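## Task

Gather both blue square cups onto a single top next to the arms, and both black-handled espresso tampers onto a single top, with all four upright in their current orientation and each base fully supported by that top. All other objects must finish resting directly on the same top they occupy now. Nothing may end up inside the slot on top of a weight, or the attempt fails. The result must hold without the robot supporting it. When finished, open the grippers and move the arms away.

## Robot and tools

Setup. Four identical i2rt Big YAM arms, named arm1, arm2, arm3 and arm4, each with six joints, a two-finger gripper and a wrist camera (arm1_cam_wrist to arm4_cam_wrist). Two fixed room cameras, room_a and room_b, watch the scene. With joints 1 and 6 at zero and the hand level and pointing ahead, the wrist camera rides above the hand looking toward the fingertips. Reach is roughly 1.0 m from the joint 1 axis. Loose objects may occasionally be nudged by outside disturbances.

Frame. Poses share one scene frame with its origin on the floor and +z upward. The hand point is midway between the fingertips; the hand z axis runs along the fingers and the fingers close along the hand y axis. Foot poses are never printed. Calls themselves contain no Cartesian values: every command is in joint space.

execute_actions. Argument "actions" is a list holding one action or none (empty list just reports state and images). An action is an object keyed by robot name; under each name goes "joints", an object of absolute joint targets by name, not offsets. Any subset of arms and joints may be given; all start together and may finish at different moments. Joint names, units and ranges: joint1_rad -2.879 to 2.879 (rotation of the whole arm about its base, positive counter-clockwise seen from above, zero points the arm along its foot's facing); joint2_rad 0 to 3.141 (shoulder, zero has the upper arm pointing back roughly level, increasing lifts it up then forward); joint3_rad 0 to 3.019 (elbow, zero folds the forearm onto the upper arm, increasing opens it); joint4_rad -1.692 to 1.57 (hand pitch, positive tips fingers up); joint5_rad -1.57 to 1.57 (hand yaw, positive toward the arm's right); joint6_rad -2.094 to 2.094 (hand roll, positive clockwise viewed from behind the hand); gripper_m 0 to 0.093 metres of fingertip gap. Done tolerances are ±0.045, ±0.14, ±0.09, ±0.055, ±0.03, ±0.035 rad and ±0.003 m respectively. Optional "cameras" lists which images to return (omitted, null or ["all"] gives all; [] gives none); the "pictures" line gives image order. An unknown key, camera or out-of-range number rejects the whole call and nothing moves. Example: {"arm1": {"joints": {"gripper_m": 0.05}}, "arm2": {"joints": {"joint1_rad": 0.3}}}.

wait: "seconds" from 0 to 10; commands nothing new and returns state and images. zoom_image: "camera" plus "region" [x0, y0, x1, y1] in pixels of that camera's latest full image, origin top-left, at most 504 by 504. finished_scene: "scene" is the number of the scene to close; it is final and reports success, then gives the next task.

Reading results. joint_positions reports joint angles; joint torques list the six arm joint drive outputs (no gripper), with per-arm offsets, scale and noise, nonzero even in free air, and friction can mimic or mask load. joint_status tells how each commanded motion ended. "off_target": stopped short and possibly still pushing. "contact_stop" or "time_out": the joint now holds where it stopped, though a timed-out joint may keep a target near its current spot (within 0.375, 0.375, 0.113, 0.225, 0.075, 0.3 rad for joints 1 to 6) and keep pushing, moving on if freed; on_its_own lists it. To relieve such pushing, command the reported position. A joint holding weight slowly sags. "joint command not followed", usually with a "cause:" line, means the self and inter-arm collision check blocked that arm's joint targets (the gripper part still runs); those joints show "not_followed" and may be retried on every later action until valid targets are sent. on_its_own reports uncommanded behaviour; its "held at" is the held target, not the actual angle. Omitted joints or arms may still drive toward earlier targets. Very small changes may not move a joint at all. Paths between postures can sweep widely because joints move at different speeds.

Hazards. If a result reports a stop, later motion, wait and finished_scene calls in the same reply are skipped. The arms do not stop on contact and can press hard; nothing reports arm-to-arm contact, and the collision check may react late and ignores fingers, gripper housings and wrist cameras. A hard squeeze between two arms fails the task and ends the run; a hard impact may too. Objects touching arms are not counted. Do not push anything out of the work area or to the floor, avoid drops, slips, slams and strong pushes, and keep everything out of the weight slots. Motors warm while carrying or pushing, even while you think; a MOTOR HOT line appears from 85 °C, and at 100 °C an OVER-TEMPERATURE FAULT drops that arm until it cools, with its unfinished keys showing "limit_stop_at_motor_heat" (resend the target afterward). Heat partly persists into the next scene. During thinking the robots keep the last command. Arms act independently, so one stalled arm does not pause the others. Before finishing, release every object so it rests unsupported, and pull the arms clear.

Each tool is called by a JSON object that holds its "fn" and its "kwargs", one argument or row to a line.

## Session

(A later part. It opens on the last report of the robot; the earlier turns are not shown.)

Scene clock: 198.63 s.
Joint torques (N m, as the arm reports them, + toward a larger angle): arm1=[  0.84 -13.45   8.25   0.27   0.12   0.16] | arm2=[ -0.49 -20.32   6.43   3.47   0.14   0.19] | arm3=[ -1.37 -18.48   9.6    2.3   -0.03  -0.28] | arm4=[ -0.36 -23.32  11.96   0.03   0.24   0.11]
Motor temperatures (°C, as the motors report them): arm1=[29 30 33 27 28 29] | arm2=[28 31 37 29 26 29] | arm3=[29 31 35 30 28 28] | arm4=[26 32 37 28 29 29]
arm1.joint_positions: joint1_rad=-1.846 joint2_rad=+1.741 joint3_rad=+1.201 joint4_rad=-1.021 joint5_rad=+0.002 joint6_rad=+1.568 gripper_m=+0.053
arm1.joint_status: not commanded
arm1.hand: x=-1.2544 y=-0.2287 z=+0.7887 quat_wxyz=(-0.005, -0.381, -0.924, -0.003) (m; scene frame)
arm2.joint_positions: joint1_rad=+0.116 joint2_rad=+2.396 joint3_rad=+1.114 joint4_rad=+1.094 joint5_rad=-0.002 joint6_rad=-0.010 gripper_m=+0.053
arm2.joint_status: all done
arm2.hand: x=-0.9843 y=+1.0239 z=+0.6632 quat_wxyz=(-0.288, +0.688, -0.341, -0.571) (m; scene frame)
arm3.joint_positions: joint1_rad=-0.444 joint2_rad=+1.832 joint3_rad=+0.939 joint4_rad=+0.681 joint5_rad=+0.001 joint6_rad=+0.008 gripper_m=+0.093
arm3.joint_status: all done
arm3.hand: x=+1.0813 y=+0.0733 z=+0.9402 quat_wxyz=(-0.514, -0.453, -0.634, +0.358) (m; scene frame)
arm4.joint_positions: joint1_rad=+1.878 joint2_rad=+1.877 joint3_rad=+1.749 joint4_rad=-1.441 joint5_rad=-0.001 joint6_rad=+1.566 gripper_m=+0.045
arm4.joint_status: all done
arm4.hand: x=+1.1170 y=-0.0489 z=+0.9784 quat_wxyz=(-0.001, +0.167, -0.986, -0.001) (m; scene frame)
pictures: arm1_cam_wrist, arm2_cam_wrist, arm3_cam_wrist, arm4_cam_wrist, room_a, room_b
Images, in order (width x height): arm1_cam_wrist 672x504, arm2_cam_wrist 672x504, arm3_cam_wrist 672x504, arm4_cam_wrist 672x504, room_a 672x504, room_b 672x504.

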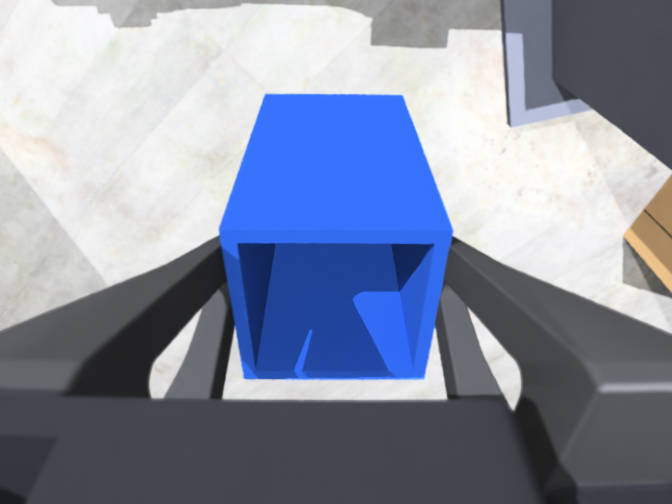

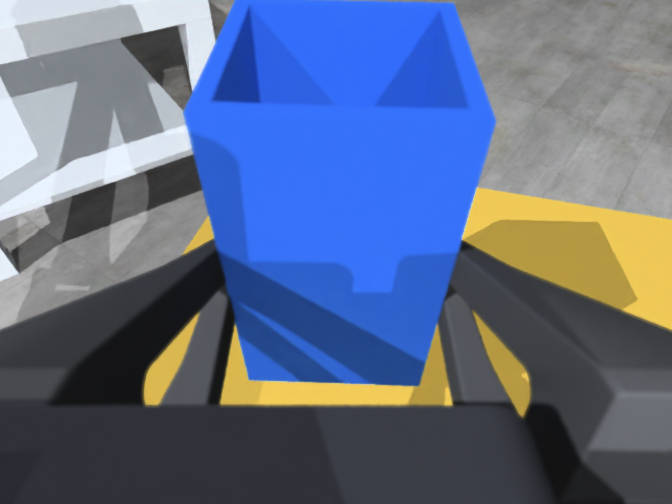

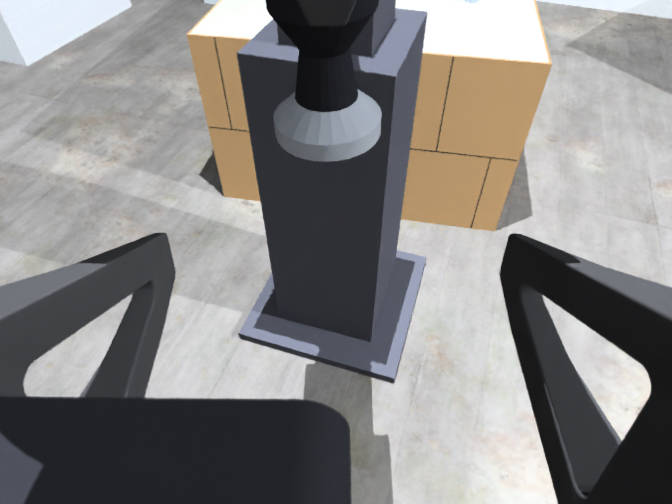

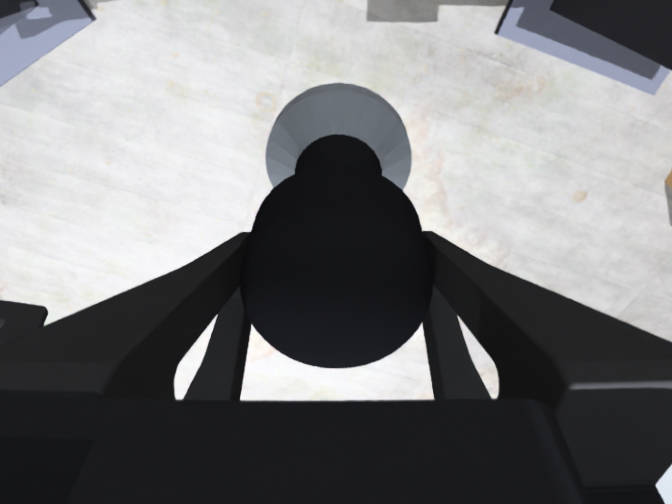

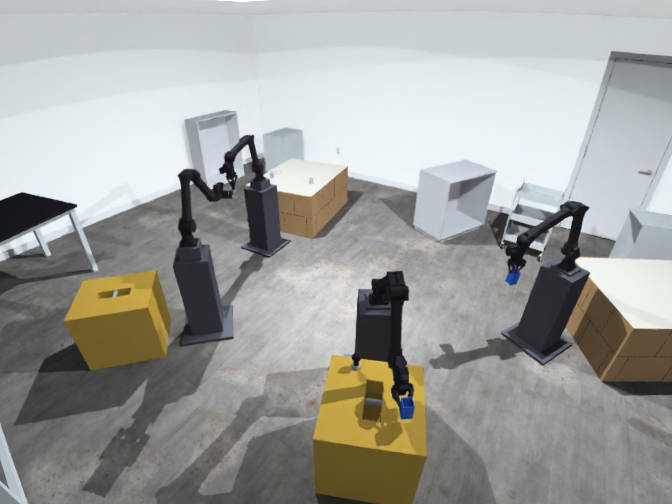

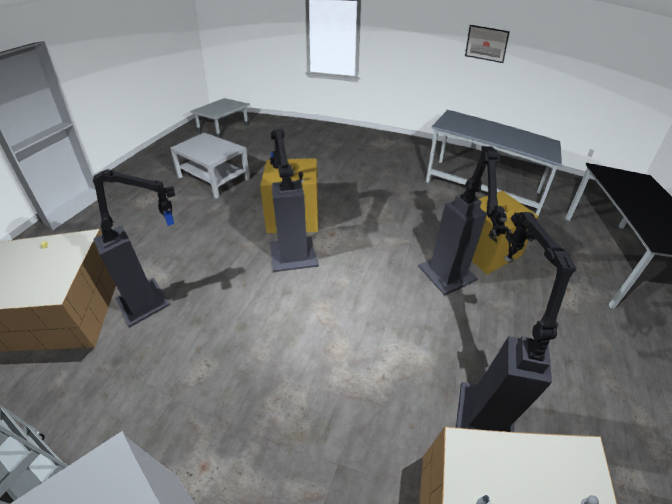

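{"fn": "execute_actions", "kwargs": {
  "actions": [
    {"arm2":{"joints":{"joint2_rad":2.505,"joint3_rad":1.205,"joint4_rad":1.178}},"arm3":{"joints":{"joint1_rad":-0.43,"joint2_rad":2.045,"joint3_rad":1.275,"joint4_rad":0.585}}}
  ],
  "cameras": ["arm2_cam_wrist","arm3_cam_wrist","room_a"]
}}

{"fn": "zoom_image", "kwargs": {
  "camera": "room_a",
  "region": [350, 360, 450, 450]
}}

Scene clock: 212.23 s.
Joint torques (N m, as the arm reports them, + toward a larger angle): arm1=[  1.54 -13.04   8.32   0.3    0.09   0.2 ] | arm2=[ -0.65 -18.85   5.82   3.27   0.14   0.2 ] | arm3=[  0.34 -24.84  10.77   0.65  -0.06  -0.27] | arm4=[  0.07 -23.13  11.93  -0.11   0.23   0.12]
Motor temperatures (°C, as the motors report them): arm1=[29 30 33 27 28 29] | arm2=[28 32 34 29 26 29] | arm3=[29 31 35 30 28 28] | arm4=[26 32 37 28 29 29]
arm1.joint_positions: joint1_rad=-1.846 joint2_rad=+1.741 joint3_rad=+1.201 joint4_rad=-1.021 joint5_rad=+0.002 joint6_rad=+1.568 gripper_m=+0.053
arm1.joint_status: not commanded
arm1.hand: x=-1.2544 y=-0.2287 z=+0.7887 quat_wxyz=(-0.005, -0.381, -0.924, -0.003) (m; scene frame)
arm2.joint_positions: joint1_rad=+0.116 joint2_rad=+2.503 joint3_rad=+1.192 joint4_rad=+1.151 joint5_rad=-0.002 joint6_rad=-0.010 gripper_m=+0.053
arm2.joint_status: all done
arm2.hand: x=-0.9910 y=+1.0327 z=+0.6311 quat_wxyz=(-0.293, +0.680, -0.337, -0.581) (m; scene frame)
arm3.joint_positions: joint1_rad=-0.441 joint2_rad=+2.052 joint3_rad=+1.241 joint4_rad=+0.601 joint5_rad=+0.001 joint6_rad=+0.008 gripper_m=+0.093
arm3.joint_status: all done
arm3.hand: x=+1.1156 y=-0.0160 z=+0.9168 quat_wxyz=(-0.516, -0.452, -0.634, +0.358) (m; scene frame)
arm4.joint_positions: joint1_rad=+1.878 joint2_rad=+1.877 joint3_rad=+1.749 joint4_rad=-1.441 joint5_rad=-0.001 joint6_rad=+1.566 gripper_m=+0.045
arm4.joint_status: not commanded
arm4.hand: x=+1.1170 y=-0.0489 z=+0.9784 quat_wxyz=(-0.001, +0.167, -0.986, -0.001) (m; scene frame)
pictures: arm2_cam_wrist, arm3_cam_wrist, room_a
Images, in order (width x height): arm2_cam_wrist 672x504, arm3_cam_wrist 672x504, room_a 672x504.

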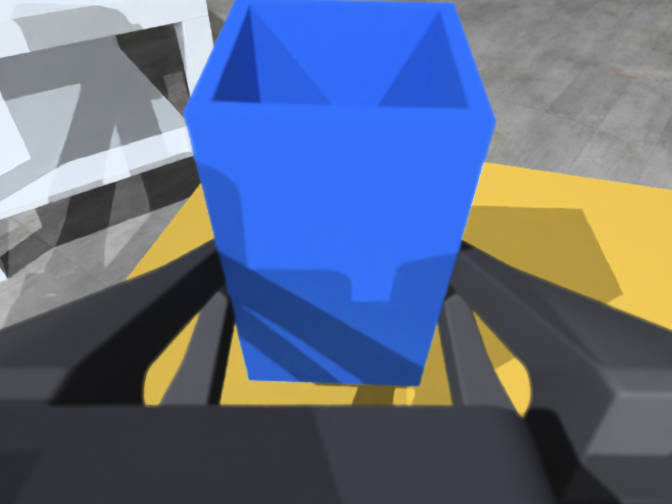

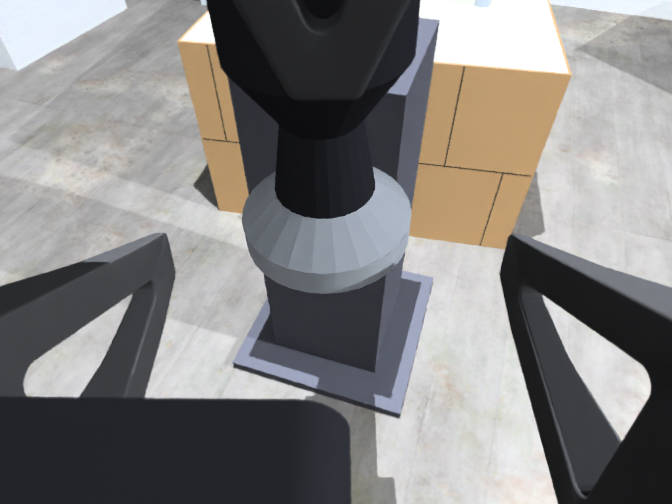

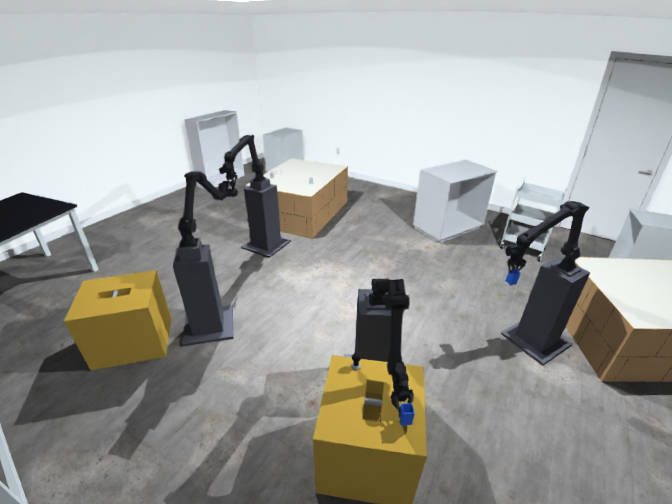

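Region (350, 360, 450, 450) of room_a's 672x504 image, scaled by 5.040, with more detail than that image has; it fills the top 454 rows of this view, and the rest is white.

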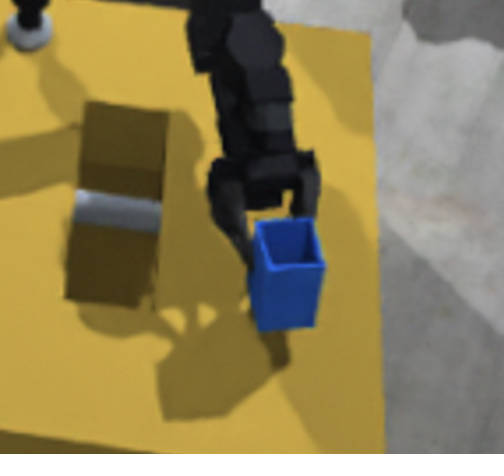

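{"fn": "execute_actions", "kwargs": {
  "actions": [
    {"arm2":{"joints":{"joint2_rad":2.558}},"arm3":{"joints":{"joint1_rad":-0.425,"joint2_rad":2.088,"joint3_rad":1.362,"joint4_rad":0.528,"gripper_m":0.08}}}
  ],
  "cameras": ["arm2_cam_wrist","arm3_cam_wrist","room_a"]
}}

{"fn": "zoom_image", "kwargs": {
  "camera": "room_a",
  "region": [350, 360, 450, 450]
}}

Scene clock: 217.53 s.
Joint torques (N m, as the arm reports them, + toward a larger angle): arm1=[  1.21 -13.27   8.28   0.26   0.21   0.2 ] | arm2=[ -0.55 -17.3    5.49   3.06   0.12   0.16] | arm3=[  0.03 -23.19  11.34   0.51  -0.04  -0.26] | arm4=[ -0.09 -23.15  12.02   0.13   0.25   0.1 ]
Motor temperatures (°C, as the motors report them): arm1=[29 30 33 27 28 29] | arm2=[28 32 34 29 26 29] | arm3=[29 31 35 30 28 28] | arm4=[26 32 37 28 29 29]
arm1.joint_positions: joint1_rad=-1.846 joint2_rad=+1.741 joint3_rad=+1.201 joint4_rad=-1.021 joint5_rad=+0.002 joint6_rad=+1.568 gripper_m=+0.053
arm1.joint_status: not commanded
arm1.hand: x=-1.2544 y=-0.2287 z=+0.7887 quat_wxyz=(-0.005, -0.381, -0.924, -0.003) (m; scene frame)
arm2.joint_positions: joint1_rad=+0.116 joint2_rad=+2.543 joint3_rad=+1.192 joint4_rad=+1.156 joint5_rad=-0.002 joint6_rad=-0.011 gripper_m=+0.053
arm2.joint_status: all done
arm2.hand: x=-0.9853 y=+1.0250 z=+0.6051 quat_wxyz=(-0.287, +0.690, -0.342, -0.569) (m; scene frame)
arm3.joint_positions: joint1_rad=-0.435 joint2_rad=+2.073 joint3_rad=+1.328 joint4_rad=+0.549 joint5_rad=+0.001 joint6_rad=+0.008 gripper_m=+0.080
arm3.joint_status: all done
arm3.hand: x=+1.1279 y=-0.0378 z=+0.9329 quat_wxyz=(-0.521, -0.447, -0.632, +0.359) (m; scene frame)
arm4.joint_positions: joint1_rad=+1.878 joint2_rad=+1.877 joint3_rad=+1.749 joint4_rad=-1.441 joint5_rad=-0.001 joint6_rad=+1.566 gripper_m=+0.045
arm4.joint_status: not commanded
arm4.hand: x=+1.1170 y=-0.0489 z=+0.9784 quat_wxyz=(-0.001, +0.167, -0.986, -0.001) (m; scene frame)
pictures: arm2_cam_wrist, arm3_cam_wrist, room_a
Images, in order (width x height): arm2_cam_wrist 672x504, arm3_cam_wrist 672x504, room_a 672x504.

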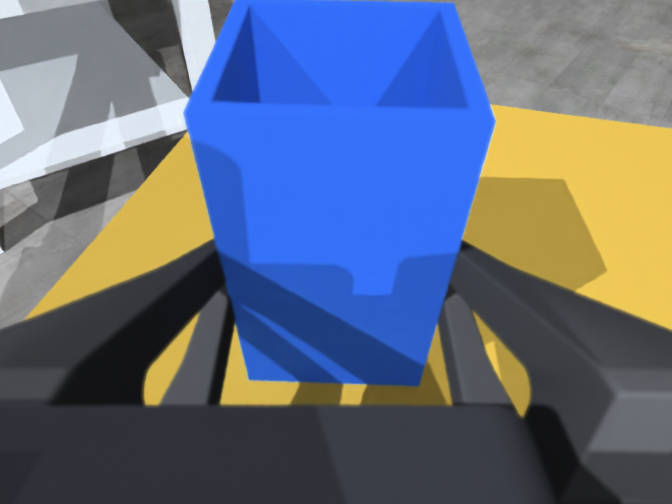

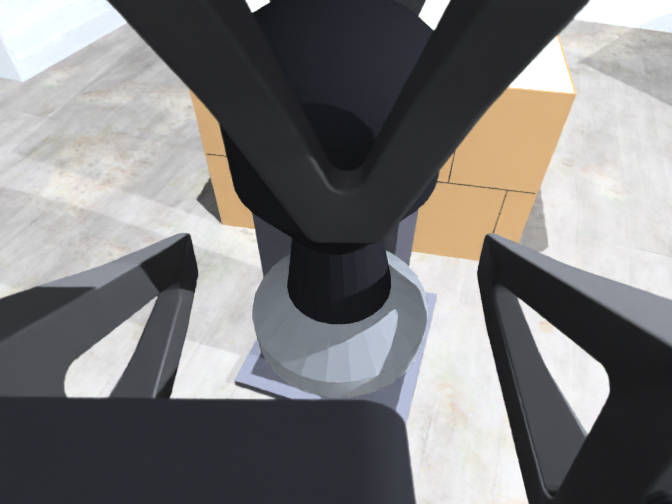

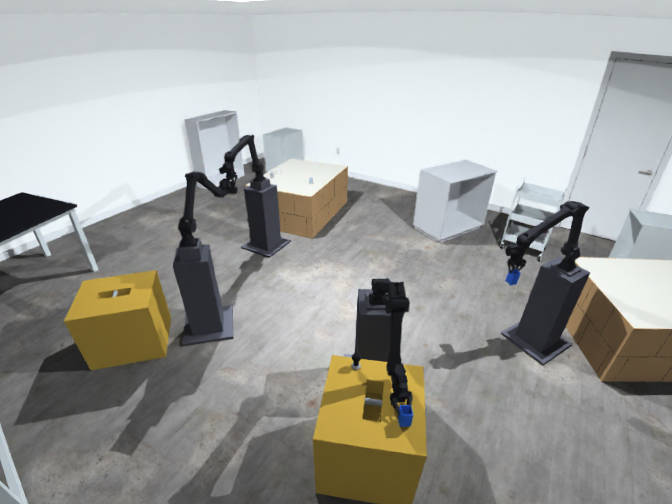

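Region (350, 360, 450, 450) of room_a's 672x504 image, scaled by 5.040, with more detail than that image has; it fills the top 454 rows of this view, and the rest is white.

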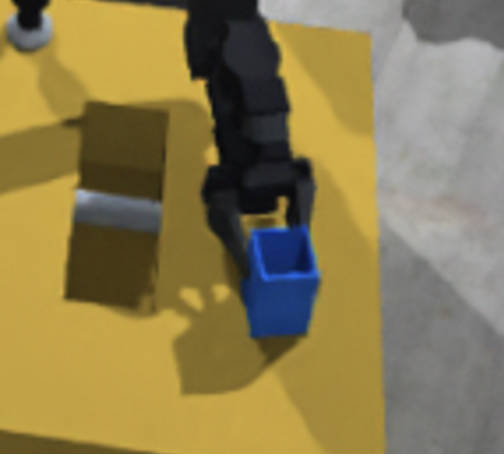

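{"fn": "execute_actions", "kwargs": {
  "actions": [
    {"arm2":{"joints":{"joint2_rad":2.585,"joint4_rad":1.2}},"arm3":{"joints":{"gripper_m":0.015}}}
  ],
  "cameras": ["arm2_cam_wrist","arm3_cam_wrist","room_a"]
}}

{"fn": "zoom_image", "kwargs": {
  "camera": "room_a",
  "region": [350, 360, 450, 450]
}}

Scene clock: 223.10 s.
Joint torques (N m, as the arm reports them, + toward a larger angle): arm1=[  1.16 -13.39   8.32   0.36   0.16   0.24] | arm2=[ -0.36 -16.18   5.3    3.06   0.13   0.19] | arm3=[  0.28 -22.71  11.28   0.42  -0.04  -0.23] | arm4=[ -0.42 -23.33  11.98   0.03   0.2    0.15]
Motor temperatures (°C, as the motors report them): arm1=[29 30 33 27 28 29] | arm2=[28 32 33 29 26 29] | arm3=[29 31 35 30 28 28] | arm4=[26 33 37 28 29 29]
arm1.joint_positions: joint1_rad=-1.846 joint2_rad=+1.741 joint3_rad=+1.201 joint4_rad=-1.021 joint5_rad=+0.002 joint6_rad=+1.568 gripper_m=+0.053
arm1.joint_status: not commanded
arm1.hand: x=-1.2544 y=-0.2287 z=+0.7887 quat_wxyz=(-0.005, -0.381, -0.924, -0.003) (m; scene frame)
arm2.joint_positions: joint1_rad=+0.116 joint2_rad=+2.552 joint3_rad=+1.192 joint4_rad=+1.178 joint5_rad=-0.002 joint6_rad=-0.011 gripper_m=+0.053
arm2.joint_status: all done
arm2.hand: x=-0.9846 y=+1.0240 z=+0.6046 quat_wxyz=(-0.290, +0.687, -0.340, -0.573) (m; scene frame)
arm3.joint_positions: joint1_rad=-0.435 joint2_rad=+2.073 joint3_rad=+1.328 joint4_rad=+0.548 joint5_rad=+0.001 joint6_rad=+0.007 gripper_m=+0.026
arm3.joint_status: gripper_m off_target (ended at +0.026, target +0.015)
arm3.hand: x=+1.1278 y=-0.0378 z=+0.9327 quat_wxyz=(-0.520, -0.447, -0.632, +0.360) (m; scene frame)
arm4.joint_positions: joint1_rad=+1.878 joint2_rad=+1.877 joint3_rad=+1.749 joint4_rad=-1.441 joint5_rad=-0.001 joint6_rad=+1.566 gripper_m=+0.045
arm4.joint_status: not commanded
arm4.hand: x=+1.1170 y=-0.0489 z=+0.9784 quat_wxyz=(-0.001, +0.167, -0.986, -0.001) (m; scene frame)
pictures: arm2_cam_wrist, arm3_cam_wrist, room_a
Images, in order (width x height): arm2_cam_wrist 672x504, arm3_cam_wrist 672x504, room_a 672x504.

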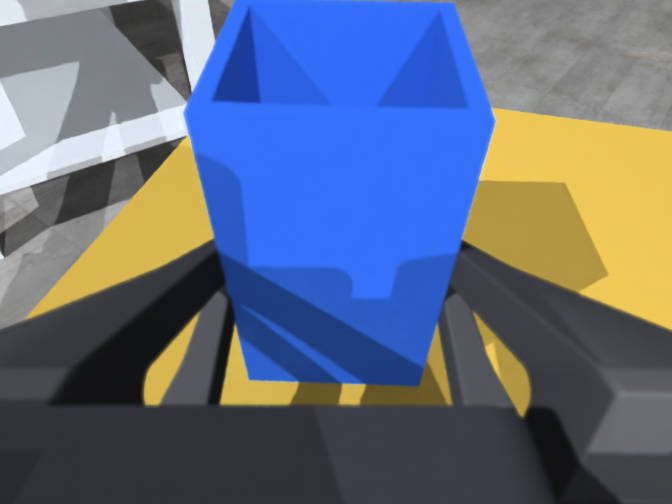

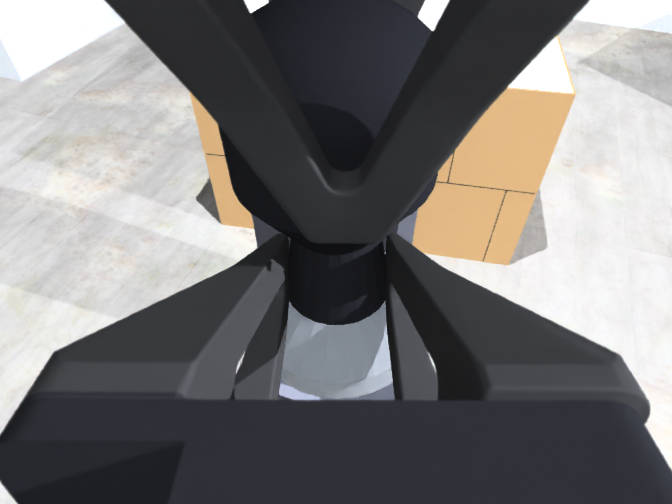

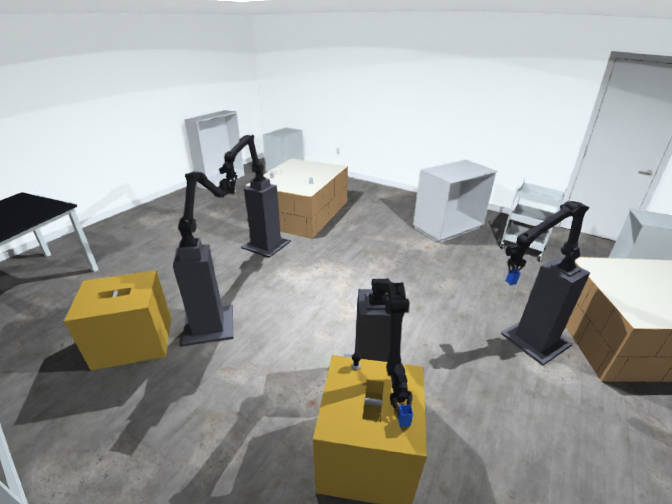

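Region (350, 360, 450, 450) of room_a's 672x504 image, scaled by 5.040, with more detail than that image has; it fills the top 454 rows of this view, and the rest is white.

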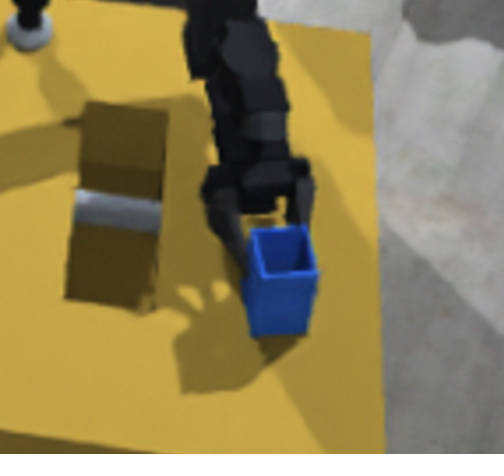

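{"fn": "execute_actions", "kwargs": {
  "actions": [
    {"arm2":{"joints":{"joint2_rad":2.61}},"arm3":{"joints":{"gripper_m":0.005}},"arm4":{"joints":{"gripper_m":0.058}}}
  ],
  "cameras": ["arm2_cam_wrist","arm3_cam_wrist","arm4_cam_wrist"]
}}

Scene clock: 226.53 s.
Joint torques (N m, as the arm reports them, + toward a larger angle): arm1=[  0.18 -13.04   8.21   0.18   0.11   0.16] | arm2=[ -0.45 -14.56   5.22   2.32   0.13   0.2 ] | arm3=[ -0.02 -26.62  10.86   1.04  -0.06  -0.24] | arm4=[ -1.05 -20.22  12.08  -0.02   0.2    0.12]
Motor temperatures (°C, as the motors report them): arm1=[29 30 33 27 28 29] | arm2=[28 31 33 29 26 29] | arm3=[29 31 35 30 28 28] | arm4=[26 33 37 28 29 29]
arm1.joint_positions: joint1_rad=-1.846 joint2_rad=+1.741 joint3_rad=+1.201 joint4_rad=-1.021 joint5_rad=+0.002 joint6_rad=+1.568 gripper_m=+0.053
arm1.joint_status: not commanded
arm1.hand: x=-1.2544 y=-0.2287 z=+0.7887 quat_wxyz=(-0.005, -0.381, -0.924, -0.003) (m; scene frame)
arm2.joint_positions: joint1_rad=+0.116 joint2_rad=+2.559 joint3_rad=+1.193 joint4_rad=+1.193 joint5_rad=-0.002 joint6_rad=-0.011 gripper_m=+0.053
arm2.joint_status: all done
arm2.hand: x=-0.9841 y=+1.0233 z=+0.6039 quat_wxyz=(-0.291, +0.684, -0.339, -0.576) (m; scene frame)
arm3.joint_positions: joint1_rad=-0.435 joint2_rad=+2.107 joint3_rad=+1.328 joint4_rad=+0.529 joint5_rad=+0.001 joint6_rad=+0.007 gripper_m=+0.026
arm3.joint_status: gripper_m off_target (ended at +0.026, target +0.005)
arm3.hand: x=+1.1272 y=-0.0359 z=+0.9024 quat_wxyz=(-0.503, -0.457, -0.646, +0.348) (m; scene frame)
arm4.joint_positions: joint1_rad=+1.878 joint2_rad=+1.853 joint3_rad=+1.749 joint4_rad=-1.441 joint5_rad=-0.001 joint6_rad=+1.567 gripper_m=+0.058
arm4.joint_status: all done
arm4.hand: x=+1.1174 y=-0.0502 z=+0.9922 quat_wxyz=(+0.001, +0.167, -0.986, -0.013) (m; scene frame)
pictures: arm2_cam_wrist, arm3_cam_wrist, arm4_cam_wrist
Images, in order (width x height): arm2_cam_wrist 672x504, arm3_cam_wrist 672x504, arm4_cam_wrist 672x504.

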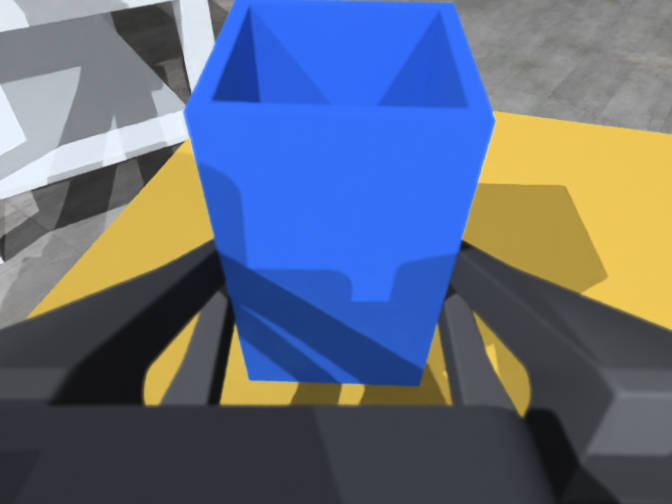

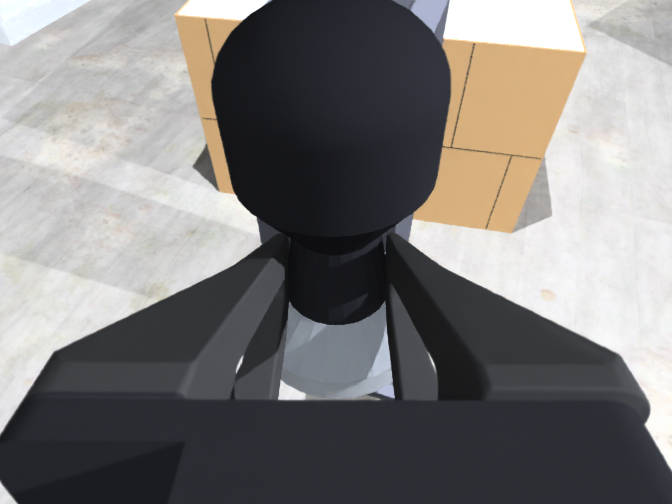

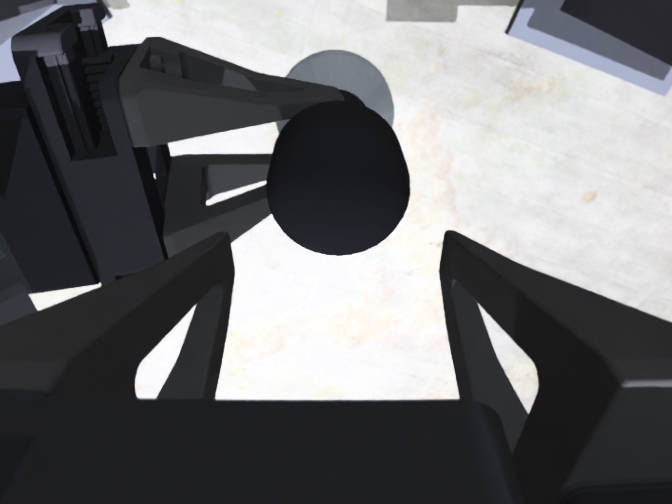

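{"fn": "execute_actions", "kwargs": {
  "actions": [
    {"arm2":{"joints":{"joint2_rad":2.55,"gripper_m":0.093}},"arm3":{"joints":{"joint1_rad":0.4,"joint2_rad":2.15,"joint3_rad":1.2,"joint4_rad":0.8}},"arm4":{"joints":{"joint2_rad":1.5}}}
  ],
  "cameras": ["arm2_cam_wrist","arm3_cam_wrist"]
}}

Scene clock: 236.87 s.
Joint torques (N m, as the arm reports them, + toward a larger angle): arm1=[  0.31 -13.44   8.37   0.26   0.15   0.19] | arm2=[ -0.36 -19.43   5.24   2.33   0.12   0.18] | arm3=[ -0.02 -27.05   8.28   3.06   0.05  -0.24] | arm4=[ -0.35 -14.91  11.74   0.68   0.22   0.08]
Motor temperatures (°C, as the motors report them): arm1=[29 30 33 27 28 29] | arm2=[28 31 32 29 26 29] | arm3=[29 32 35 30 28 28] | arm4=[26 32 37 28 29 29]
arm1.joint_positions: joint1_rad=-1.846 joint2_rad=+1.741 joint3_rad=+1.201 joint4_rad=-1.021 joint5_rad=+0.002 joint6_rad=+1.568 gripper_m=+0.053
arm1.joint_status: not commanded
arm1.hand: x=-1.2544 y=-0.2287 z=+0.7887 quat_wxyz=(-0.005, -0.381, -0.924, -0.003) (m; scene frame)
arm2.joint_positions: joint1_rad=+0.116 joint2_rad=+2.559 joint3_rad=+1.193 joint4_rad=+1.193 joint5_rad=-0.002 joint6_rad=-0.011 gripper_m=+0.093
arm2.joint_status: all done
arm2.hand: x=-0.9841 y=+1.0233 z=+0.6039 quat_wxyz=(-0.291, +0.684, -0.339, -0.576) (m; scene frame)
arm3.joint_positions: joint1_rad=+0.398 joint2_rad=+2.189 joint3_rad=+1.178 joint4_rad=+0.751 joint5_rad=-0.002 joint6_rad=+0.007 gripper_m=+0.026
arm3.joint_status: all done
arm3.hand: x=+1.5418 y=+0.4225 z=+0.8270 quat_wxyz=(-0.600, -0.156, -0.777, +0.112) (m; scene frame)
arm4.joint_positions: joint1_rad=+1.878 joint2_rad=+1.513 joint3_rad=+1.757 joint4_rad=-1.444 joint5_rad=-0.001 joint6_rad=+1.567 gripper_m=+0.058
arm4.joint_status: all done
arm4.hand: x=+1.1337 y=-0.0989 z=+1.1779 quat_wxyz=(+0.029, +0.165, -0.969, -0.183) (m; scene frame)
pictures: arm2_cam_wrist, arm3_cam_wrist
Images, in order (width x height): arm2_cam_wrist 672x504, arm3_cam_wrist 672x504.

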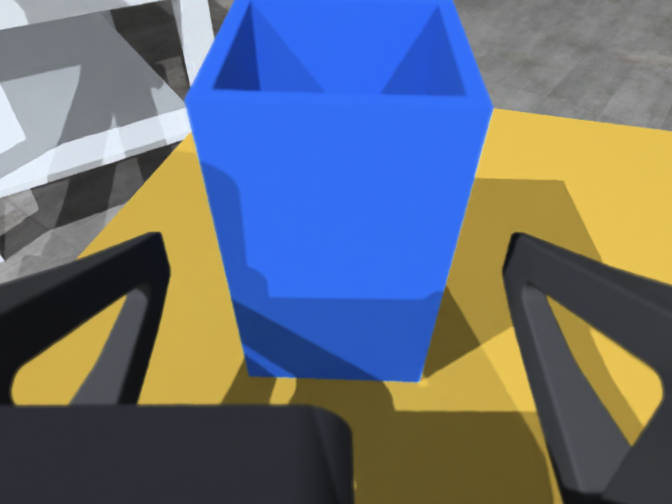

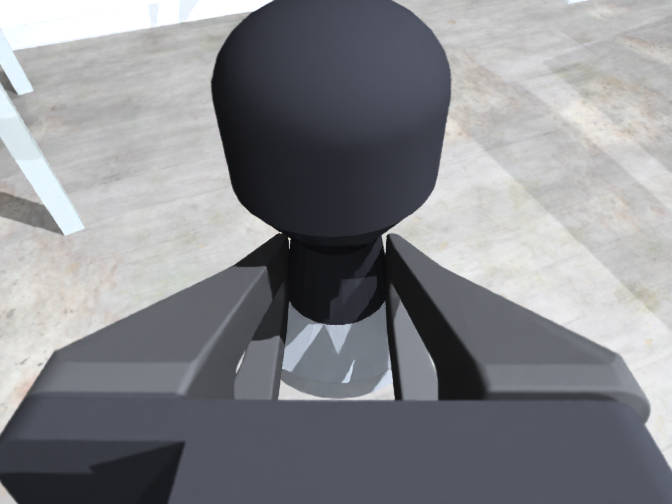

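{"fn": "execute_actions", "kwargs": {
  "actions": [
    {"arm2":{"joints":{"joint2_rad":1.9,"joint3_rad":0.95,"joint4_rad":0.9}},"arm3":{"joints":{"joint1_rad":1.88,"joint2_rad":2.31,"joint3_rad":1.04,"joint4_rad":1.17}},"arm4":{"joints":{"joint1_rad":0.6,"joint2_rad":0.9,"joint3_rad":1.2,"joint6_rad":0}}}
  ],
  "cameras": ["arm3_cam_wrist","room_a"]
}}

Scene clock: 244.23 s.
Joint torques (N m, as the arm reports them, + toward a larger angle): arm1=[  1.35 -14.03   8.21   0.29   0.11   0.15] | arm2=[ -0.69 -14.01   8.64   1.24   0.14   0.17] | arm3=[ -1.83 -23.96   4.88   2.98   0.16  -0.26] | arm4=[-1.   -3.55  9.3   0.9   0.13 -0.15]
Motor temperatures (°C, as the motors report them): arm1=[29 30 33 27 28 29] | arm2=[28 32 32 29 26 29] | arm3=[29 32 35 31 28 28] | arm4=[26 32 37 29 29 29]
arm1.joint_positions: joint1_rad=-1.846 joint2_rad=+1.741 joint3_rad=+1.201 joint4_rad=-1.021 joint5_rad=+0.002 joint6_rad=+1.568 gripper_m=+0.053
arm1.joint_status: not commanded
arm1.hand: x=-1.2544 y=-0.2287 z=+0.7887 quat_wxyz=(-0.005, -0.381, -0.924, -0.003) (m; scene frame)
arm2.joint_positions: joint1_rad=+0.116 joint2_rad=+1.879 joint3_rad=+0.943 joint4_rad=+0.916 joint5_rad=-0.002 joint6_rad=-0.011 gripper_m=+0.093
arm2.joint_status: all done
arm2.hand: x=-0.9695 y=+1.0049 z=+0.8958 quat_wxyz=(-0.317, +0.638, -0.316, -0.627) (m; scene frame)
arm3.joint_positions: joint1_rad=+1.889 joint2_rad=+2.332 joint3_rad=+1.030 joint4_rad=+1.123 joint5_rad=-0.004 joint6_rad=+0.007 gripper_m=+0.026
arm3.joint_status: all done
arm3.hand: x=+1.1634 y=+1.3047 z=+0.7631 quat_wxyz=(-0.546, +0.400, -0.653, -0.340) (m; scene frame)
arm4.joint_positions: joint1_rad=+0.607 joint2_rad=+0.899 joint3_rad=+1.204 joint4_rad=-1.445 joint5_rad=+0.000 joint6_rad=+0.015 gripper_m=+0.058
arm4.joint_status: all done
arm4.hand: x=+1.5527 y=-0.4175 z=+1.1630 quat_wxyz=(-0.204, +0.296, -0.931, -0.068) (m; scene frame)
pictures: arm3_cam_wrist, room_a
Images, in order (width x height): arm3_cam_wrist 672x504, room_a 672x504.

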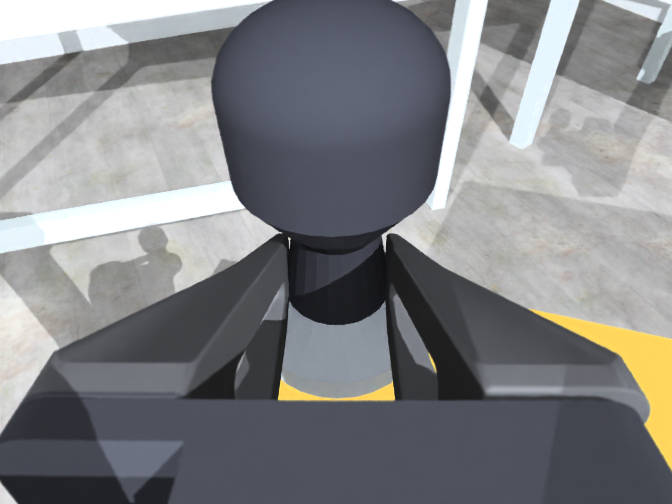

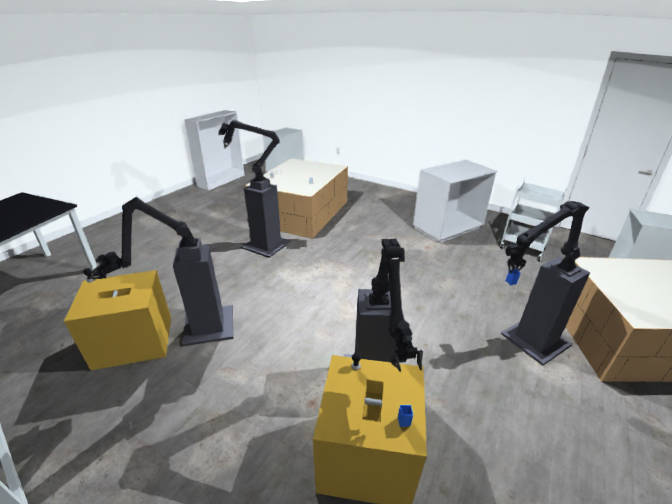

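{"fn": "execute_actions", "kwargs": {
  "actions": [
    {"arm2":{"joints":{"joint1_rad":-0.366,"joint2_rad":1.89,"joint3_rad":0.875,"joint4_rad":-0.565}},"arm3":{"joints":{"joint1_rad":1.865,"joint2_rad":2.75,"joint3_rad":1.305,"joint4_rad":1.345}}}
  ],
  "cameras": ["arm2_cam_wrist","arm3_cam_wrist","room_a"]
}}

{"fn": "zoom_image", "kwargs": {
  "camera": "room_a",
  "region": [60, 240, 190, 340]
}}

Scene clock: 250.37 s.
Joint torques (N m, as the arm reports them, + toward a larger angle): arm1=[  0.5  -12.93   8.26   0.16   0.1    0.17] | arm2=[  0.61 -12.47   5.98  -0.42   0.     0.18] | arm3=[ -1.72 -26.07   4.34   2.86   0.14  -0.24] | arm4=[-1.31 -3.54  9.4   0.82  0.12 -0.2 ]
Motor temperatures (°C, as the motors report them): arm1=[29 30 33 27 28 29] | arm2=[28 31 33 29 26 29] | arm3=[29 32 34 31 28 28] | arm4=[26 31 37 29 29 29]
arm1.joint_positions: joint1_rad=-1.846 joint2_rad=+1.741 joint3_rad=+1.201 joint4_rad=-1.021 joint5_rad=+0.002 joint6_rad=+1.568 gripper_m=+0.053
arm1.joint_status: not commanded
arm1.hand: x=-1.2544 y=-0.2287 z=+0.7887 quat_wxyz=(-0.005, -0.381, -0.924, -0.003) (m; scene frame)
arm2.joint_positions: joint1_rad=-0.371 joint2_rad=+1.879 joint3_rad=+0.873 joint4_rad=-0.550 joint5_rad=+0.002 joint6_rad=-0.010 gripper_m=+0.093
arm2.joint_status: all done
arm2.hand: x=-0.6303 y=+0.8701 z=+0.6376 quat_wxyz=(-0.005, +0.762, -0.647, -0.008) (m; scene frame)
arm3.joint_positions: joint1_rad=+1.872 joint2_rad=+2.784 joint3_rad=+1.281 joint4_rad=+1.299 joint5_rad=-0.003 joint6_rad=+0.007 gripper_m=+0.026
arm3.joint_status: all done
arm3.hand: x=+1.1700 y=+1.2928 z=+0.5858 quat_wxyz=(-0.541, +0.399, -0.663, -0.331) (m; scene frame)
arm4.joint_positions: joint1_rad=+0.607 joint2_rad=+0.899 joint3_rad=+1.204 joint4_rad=-1.445 joint5_rad=+0.000 joint6_rad=+0.014 gripper_m=+0.058
arm4.joint_status: not commanded
arm4.hand: x=+1.5527 y=-0.4175 z=+1.1630 quat_wxyz=(-0.204, +0.296, -0.931, -0.068) (m; scene frame)
pictures: arm2_cam_wrist, arm3_cam_wrist, room_a
Images, in order (width x height): arm2_cam_wrist 672x504, arm3_cam_wrist 672x504, room_a 672x504.

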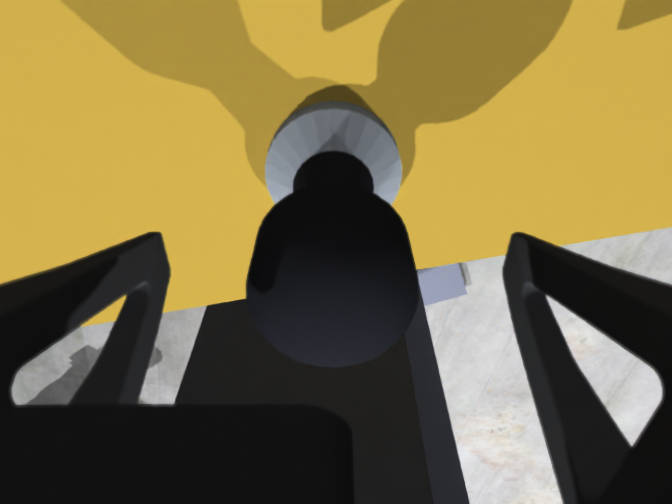

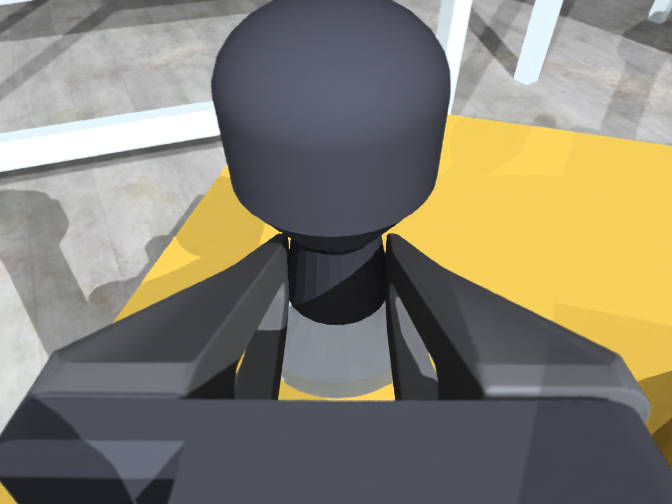

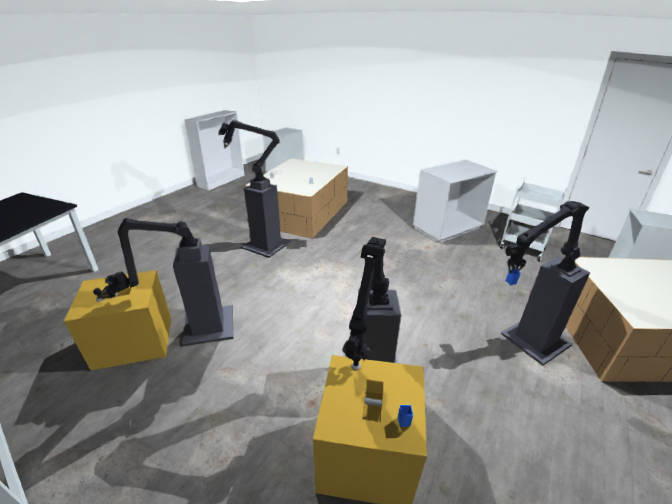

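Region (60, 240, 190, 340) of room_a's 672x504 image, scaled by 3.877, with more detail than that image has; it fills the top 388 rows of this view, and the rest is white.

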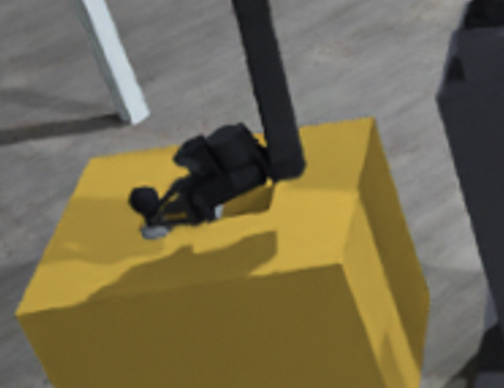

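{"fn": "execute_actions", "kwargs": {
  "actions": [
    {"arm2":{"joints":{"joint2_rad":1.91,"joint3_rad":0.847,"gripper_m":0.062}},"arm3":{"joints":{"joint2_rad":2.855,"joint3_rad":1.385,"joint4_rad":1.36}}}
  ],
  "cameras": ["arm2_cam_wrist","arm3_cam_wrist","room_a"]
}}

{"fn": "zoom_image", "kwargs": {
  "camera": "room_a",
  "region": [60, 240, 190, 340]
}}

Scene clock: 255.93 s.
Joint torques (N m, as the arm reports them, + toward a larger angle): arm1=[  0.56 -13.33   8.32   0.52   0.17   0.16] | arm2=[  0.45 -11.67   5.49  -0.39   0.     0.18] | arm3=[ -1.57 -25.12   3.67   3.07   0.13  -0.24] | arm4=[-0.5  -3.35  9.37  0.86  0.14 -0.18]
Motor temperatures (°C, as the motors report them): arm1=[29 30 33 27 28 29] | arm2=[28 31 32 29 26 29] | arm3=[29 32 33 31 28 28] | arm4=[26 30 36 29 29 29]
arm1.joint_positions: joint1_rad=-1.846 joint2_rad=+1.741 joint3_rad=+1.201 joint4_rad=-1.021 joint5_rad=+0.002 joint6_rad=+1.568 gripper_m=+0.053
arm1.joint_status: not commanded
arm1.hand: x=-1.2544 y=-0.2287 z=+0.7887 quat_wxyz=(-0.005, -0.381, -0.924, -0.003) (m; scene frame)
arm2.joint_positions: joint1_rad=-0.371 joint2_rad=+1.893 joint3_rad=+0.846 joint4_rad=-0.550 joint5_rad=+0.002 joint6_rad=-0.010 gripper_m=+0.062
arm2.joint_status: all done
arm2.hand: x=-0.6275 y=+0.8517 z=+0.6272 quat_wxyz=(+0.008, +0.763, -0.647, +0.007) (m; scene frame)
arm3.joint_positions: joint1_rad=+1.872 joint2_rad=+2.875 joint3_rad=+1.370 joint4_rad=+1.311 joint5_rad=-0.003 joint6_rad=+0.007 gripper_m=+0.026
arm3.joint_status: all done
arm3.hand: x=+1.1721 y=+1.2968 z=+0.5534 quat_wxyz=(-0.544, +0.397, -0.660, -0.332) (m; scene frame)
arm4.joint_positions: joint1_rad=+0.607 joint2_rad=+0.899 joint3_rad=+1.204 joint4_rad=-1.445 joint5_rad=+0.000 joint6_rad=+0.014 gripper_m=+0.058
arm4.joint_status: not commanded
arm4.hand: x=+1.5527 y=-0.4175 z=+1.1630 quat_wxyz=(-0.204, +0.296, -0.931, -0.068) (m; scene frame)
pictures: arm2_cam_wrist, arm3_cam_wrist, room_a
Images, in order (width x height): arm2_cam_wrist 672x504, arm3_cam_wrist 672x504, room_a 672x504.

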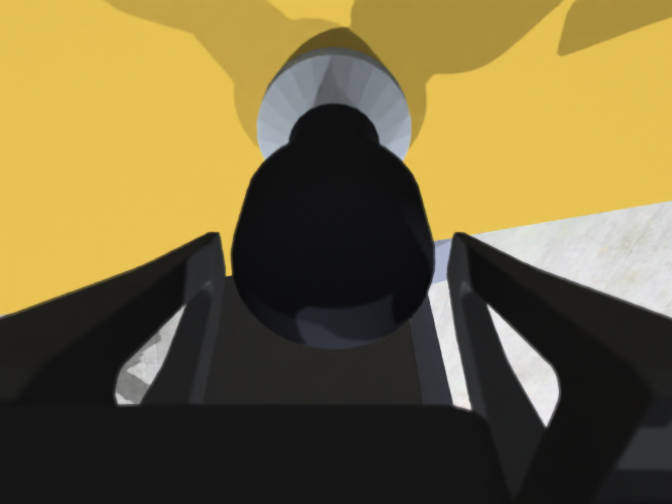

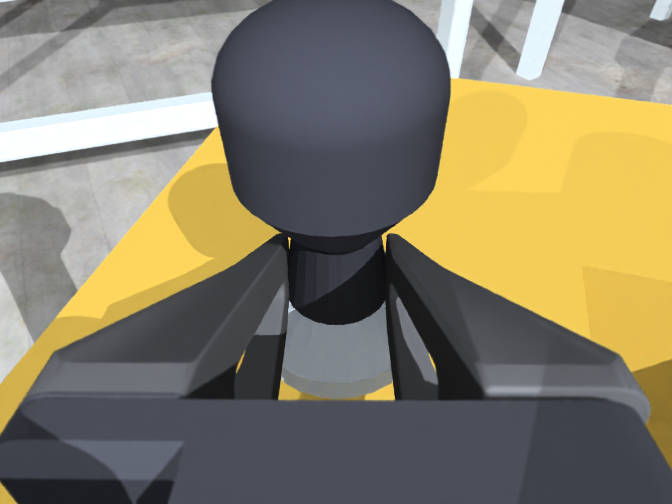

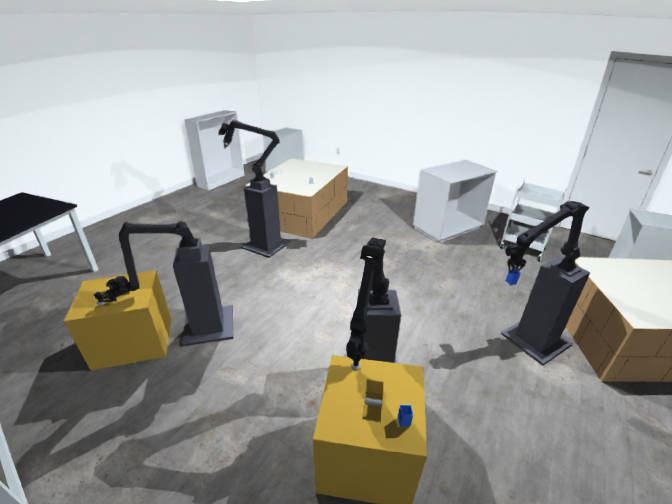

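Region (60, 240, 190, 340) of room_a's 672x504 image, scaled by 3.877, with more detail than that image has; it fills the top 388 rows of this view, and the rest is white.

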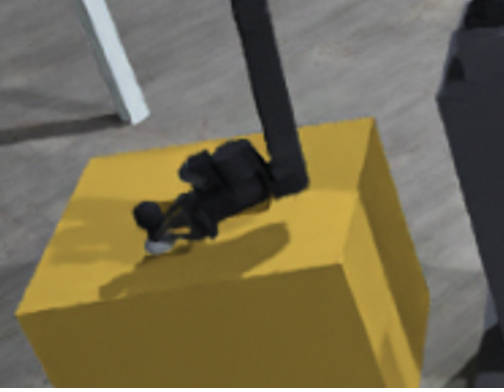

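{"fn": "execute_actions", "kwargs": {
  "actions": [
    {"arm2":{"joints":{"joint2_rad":1.893,"joint4_rad":-0.495}},"arm3":{"joints":{"joint2_rad":2.9,"joint3_rad":1.40}}}
  ],
  "cameras": ["arm2_cam_wrist","arm3_cam_wrist"]
}}

Scene clock: 258.70 s.
Joint torques (N m, as the arm reports them, + toward a larger angle): arm1=[  0.97 -13.13   8.36   0.12   0.15   0.2 ] | arm2=[  0.62 -12.99   5.51   1.23   0.02   0.17] | arm3=[ -1.98 -23.99   3.72   2.78   0.11  -0.23] | arm4=[-1.15 -3.17  9.28  0.94  0.11 -0.2 ]
Motor temperatures (°C, as the motors report them): arm1=[29 30 33 27 28 29] | arm2=[28 31 32 29 26 29] | arm3=[29 32 33 31 28 28] | arm4=[26 30 36 29 29 29]
arm1.joint_positions: joint1_rad=-1.846 joint2_rad=+1.741 joint3_rad=+1.201 joint4_rad=-1.021 joint5_rad=+0.002 joint6_rad=+1.568 gripper_m=+0.053
arm1.joint_status: not commanded
arm1.hand: x=-1.2544 y=-0.2287 z=+0.7887 quat_wxyz=(-0.005, -0.381, -0.924, -0.003) (m; scene frame)
arm2.joint_positions: joint1_rad=-0.371 joint2_rad=+1.893 joint3_rad=+0.846 joint4_rad=-0.512 joint5_rad=+0.002 joint6_rad=-0.010 gripper_m=+0.062
arm2.joint_status: all done
arm2.hand: x=-0.6289 y=+0.8608 z=+0.6271 quat_wxyz=(-0.004, +0.763, -0.647, -0.007) (m; scene frame)
arm3.joint_positions: joint1_rad=+1.872 joint2_rad=+2.913 joint3_rad=+1.379 joint4_rad=+1.313 joint5_rad=-0.003 joint6_rad=+0.007 gripper_m=+0.026
arm3.joint_status: all done
arm3.hand: x=+1.1667 y=+1.2865 z=+0.5314 quat_wxyz=(-0.535, +0.401, -0.668, -0.327) (m; scene frame)
arm4.joint_positions: joint1_rad=+0.607 joint2_rad=+0.899 joint3_rad=+1.204 joint4_rad=-1.445 joint5_rad=+0.000 joint6_rad=+0.014 gripper_m=+0.058
arm4.joint_status: not commanded
arm4.hand: x=+1.5527 y=-0.4175 z=+1.1630 quat_wxyz=(-0.204, +0.296, -0.931, -0.068) (m; scene frame)
pictures: arm2_cam_wrist, arm3_cam_wrist
Images, in order (width x height): arm2_cam_wrist 672x504, arm3_cam_wrist 672x504.

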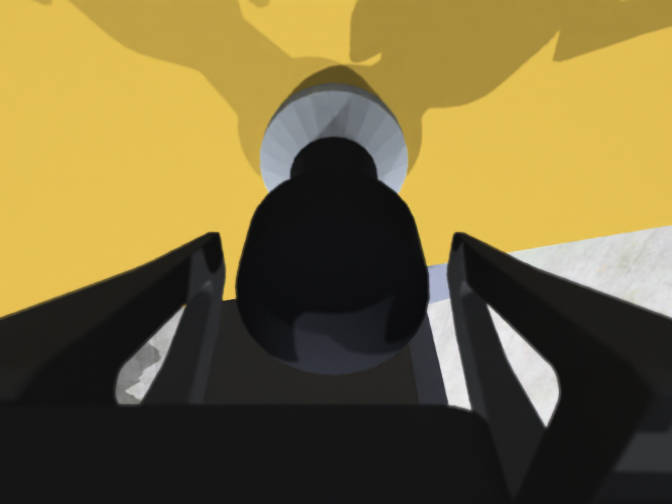

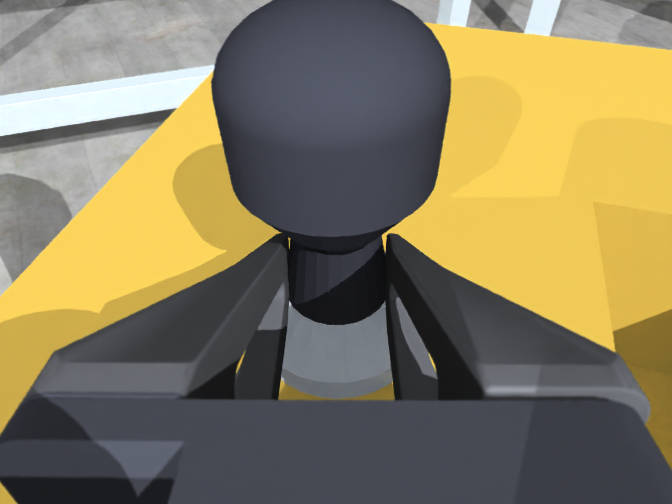

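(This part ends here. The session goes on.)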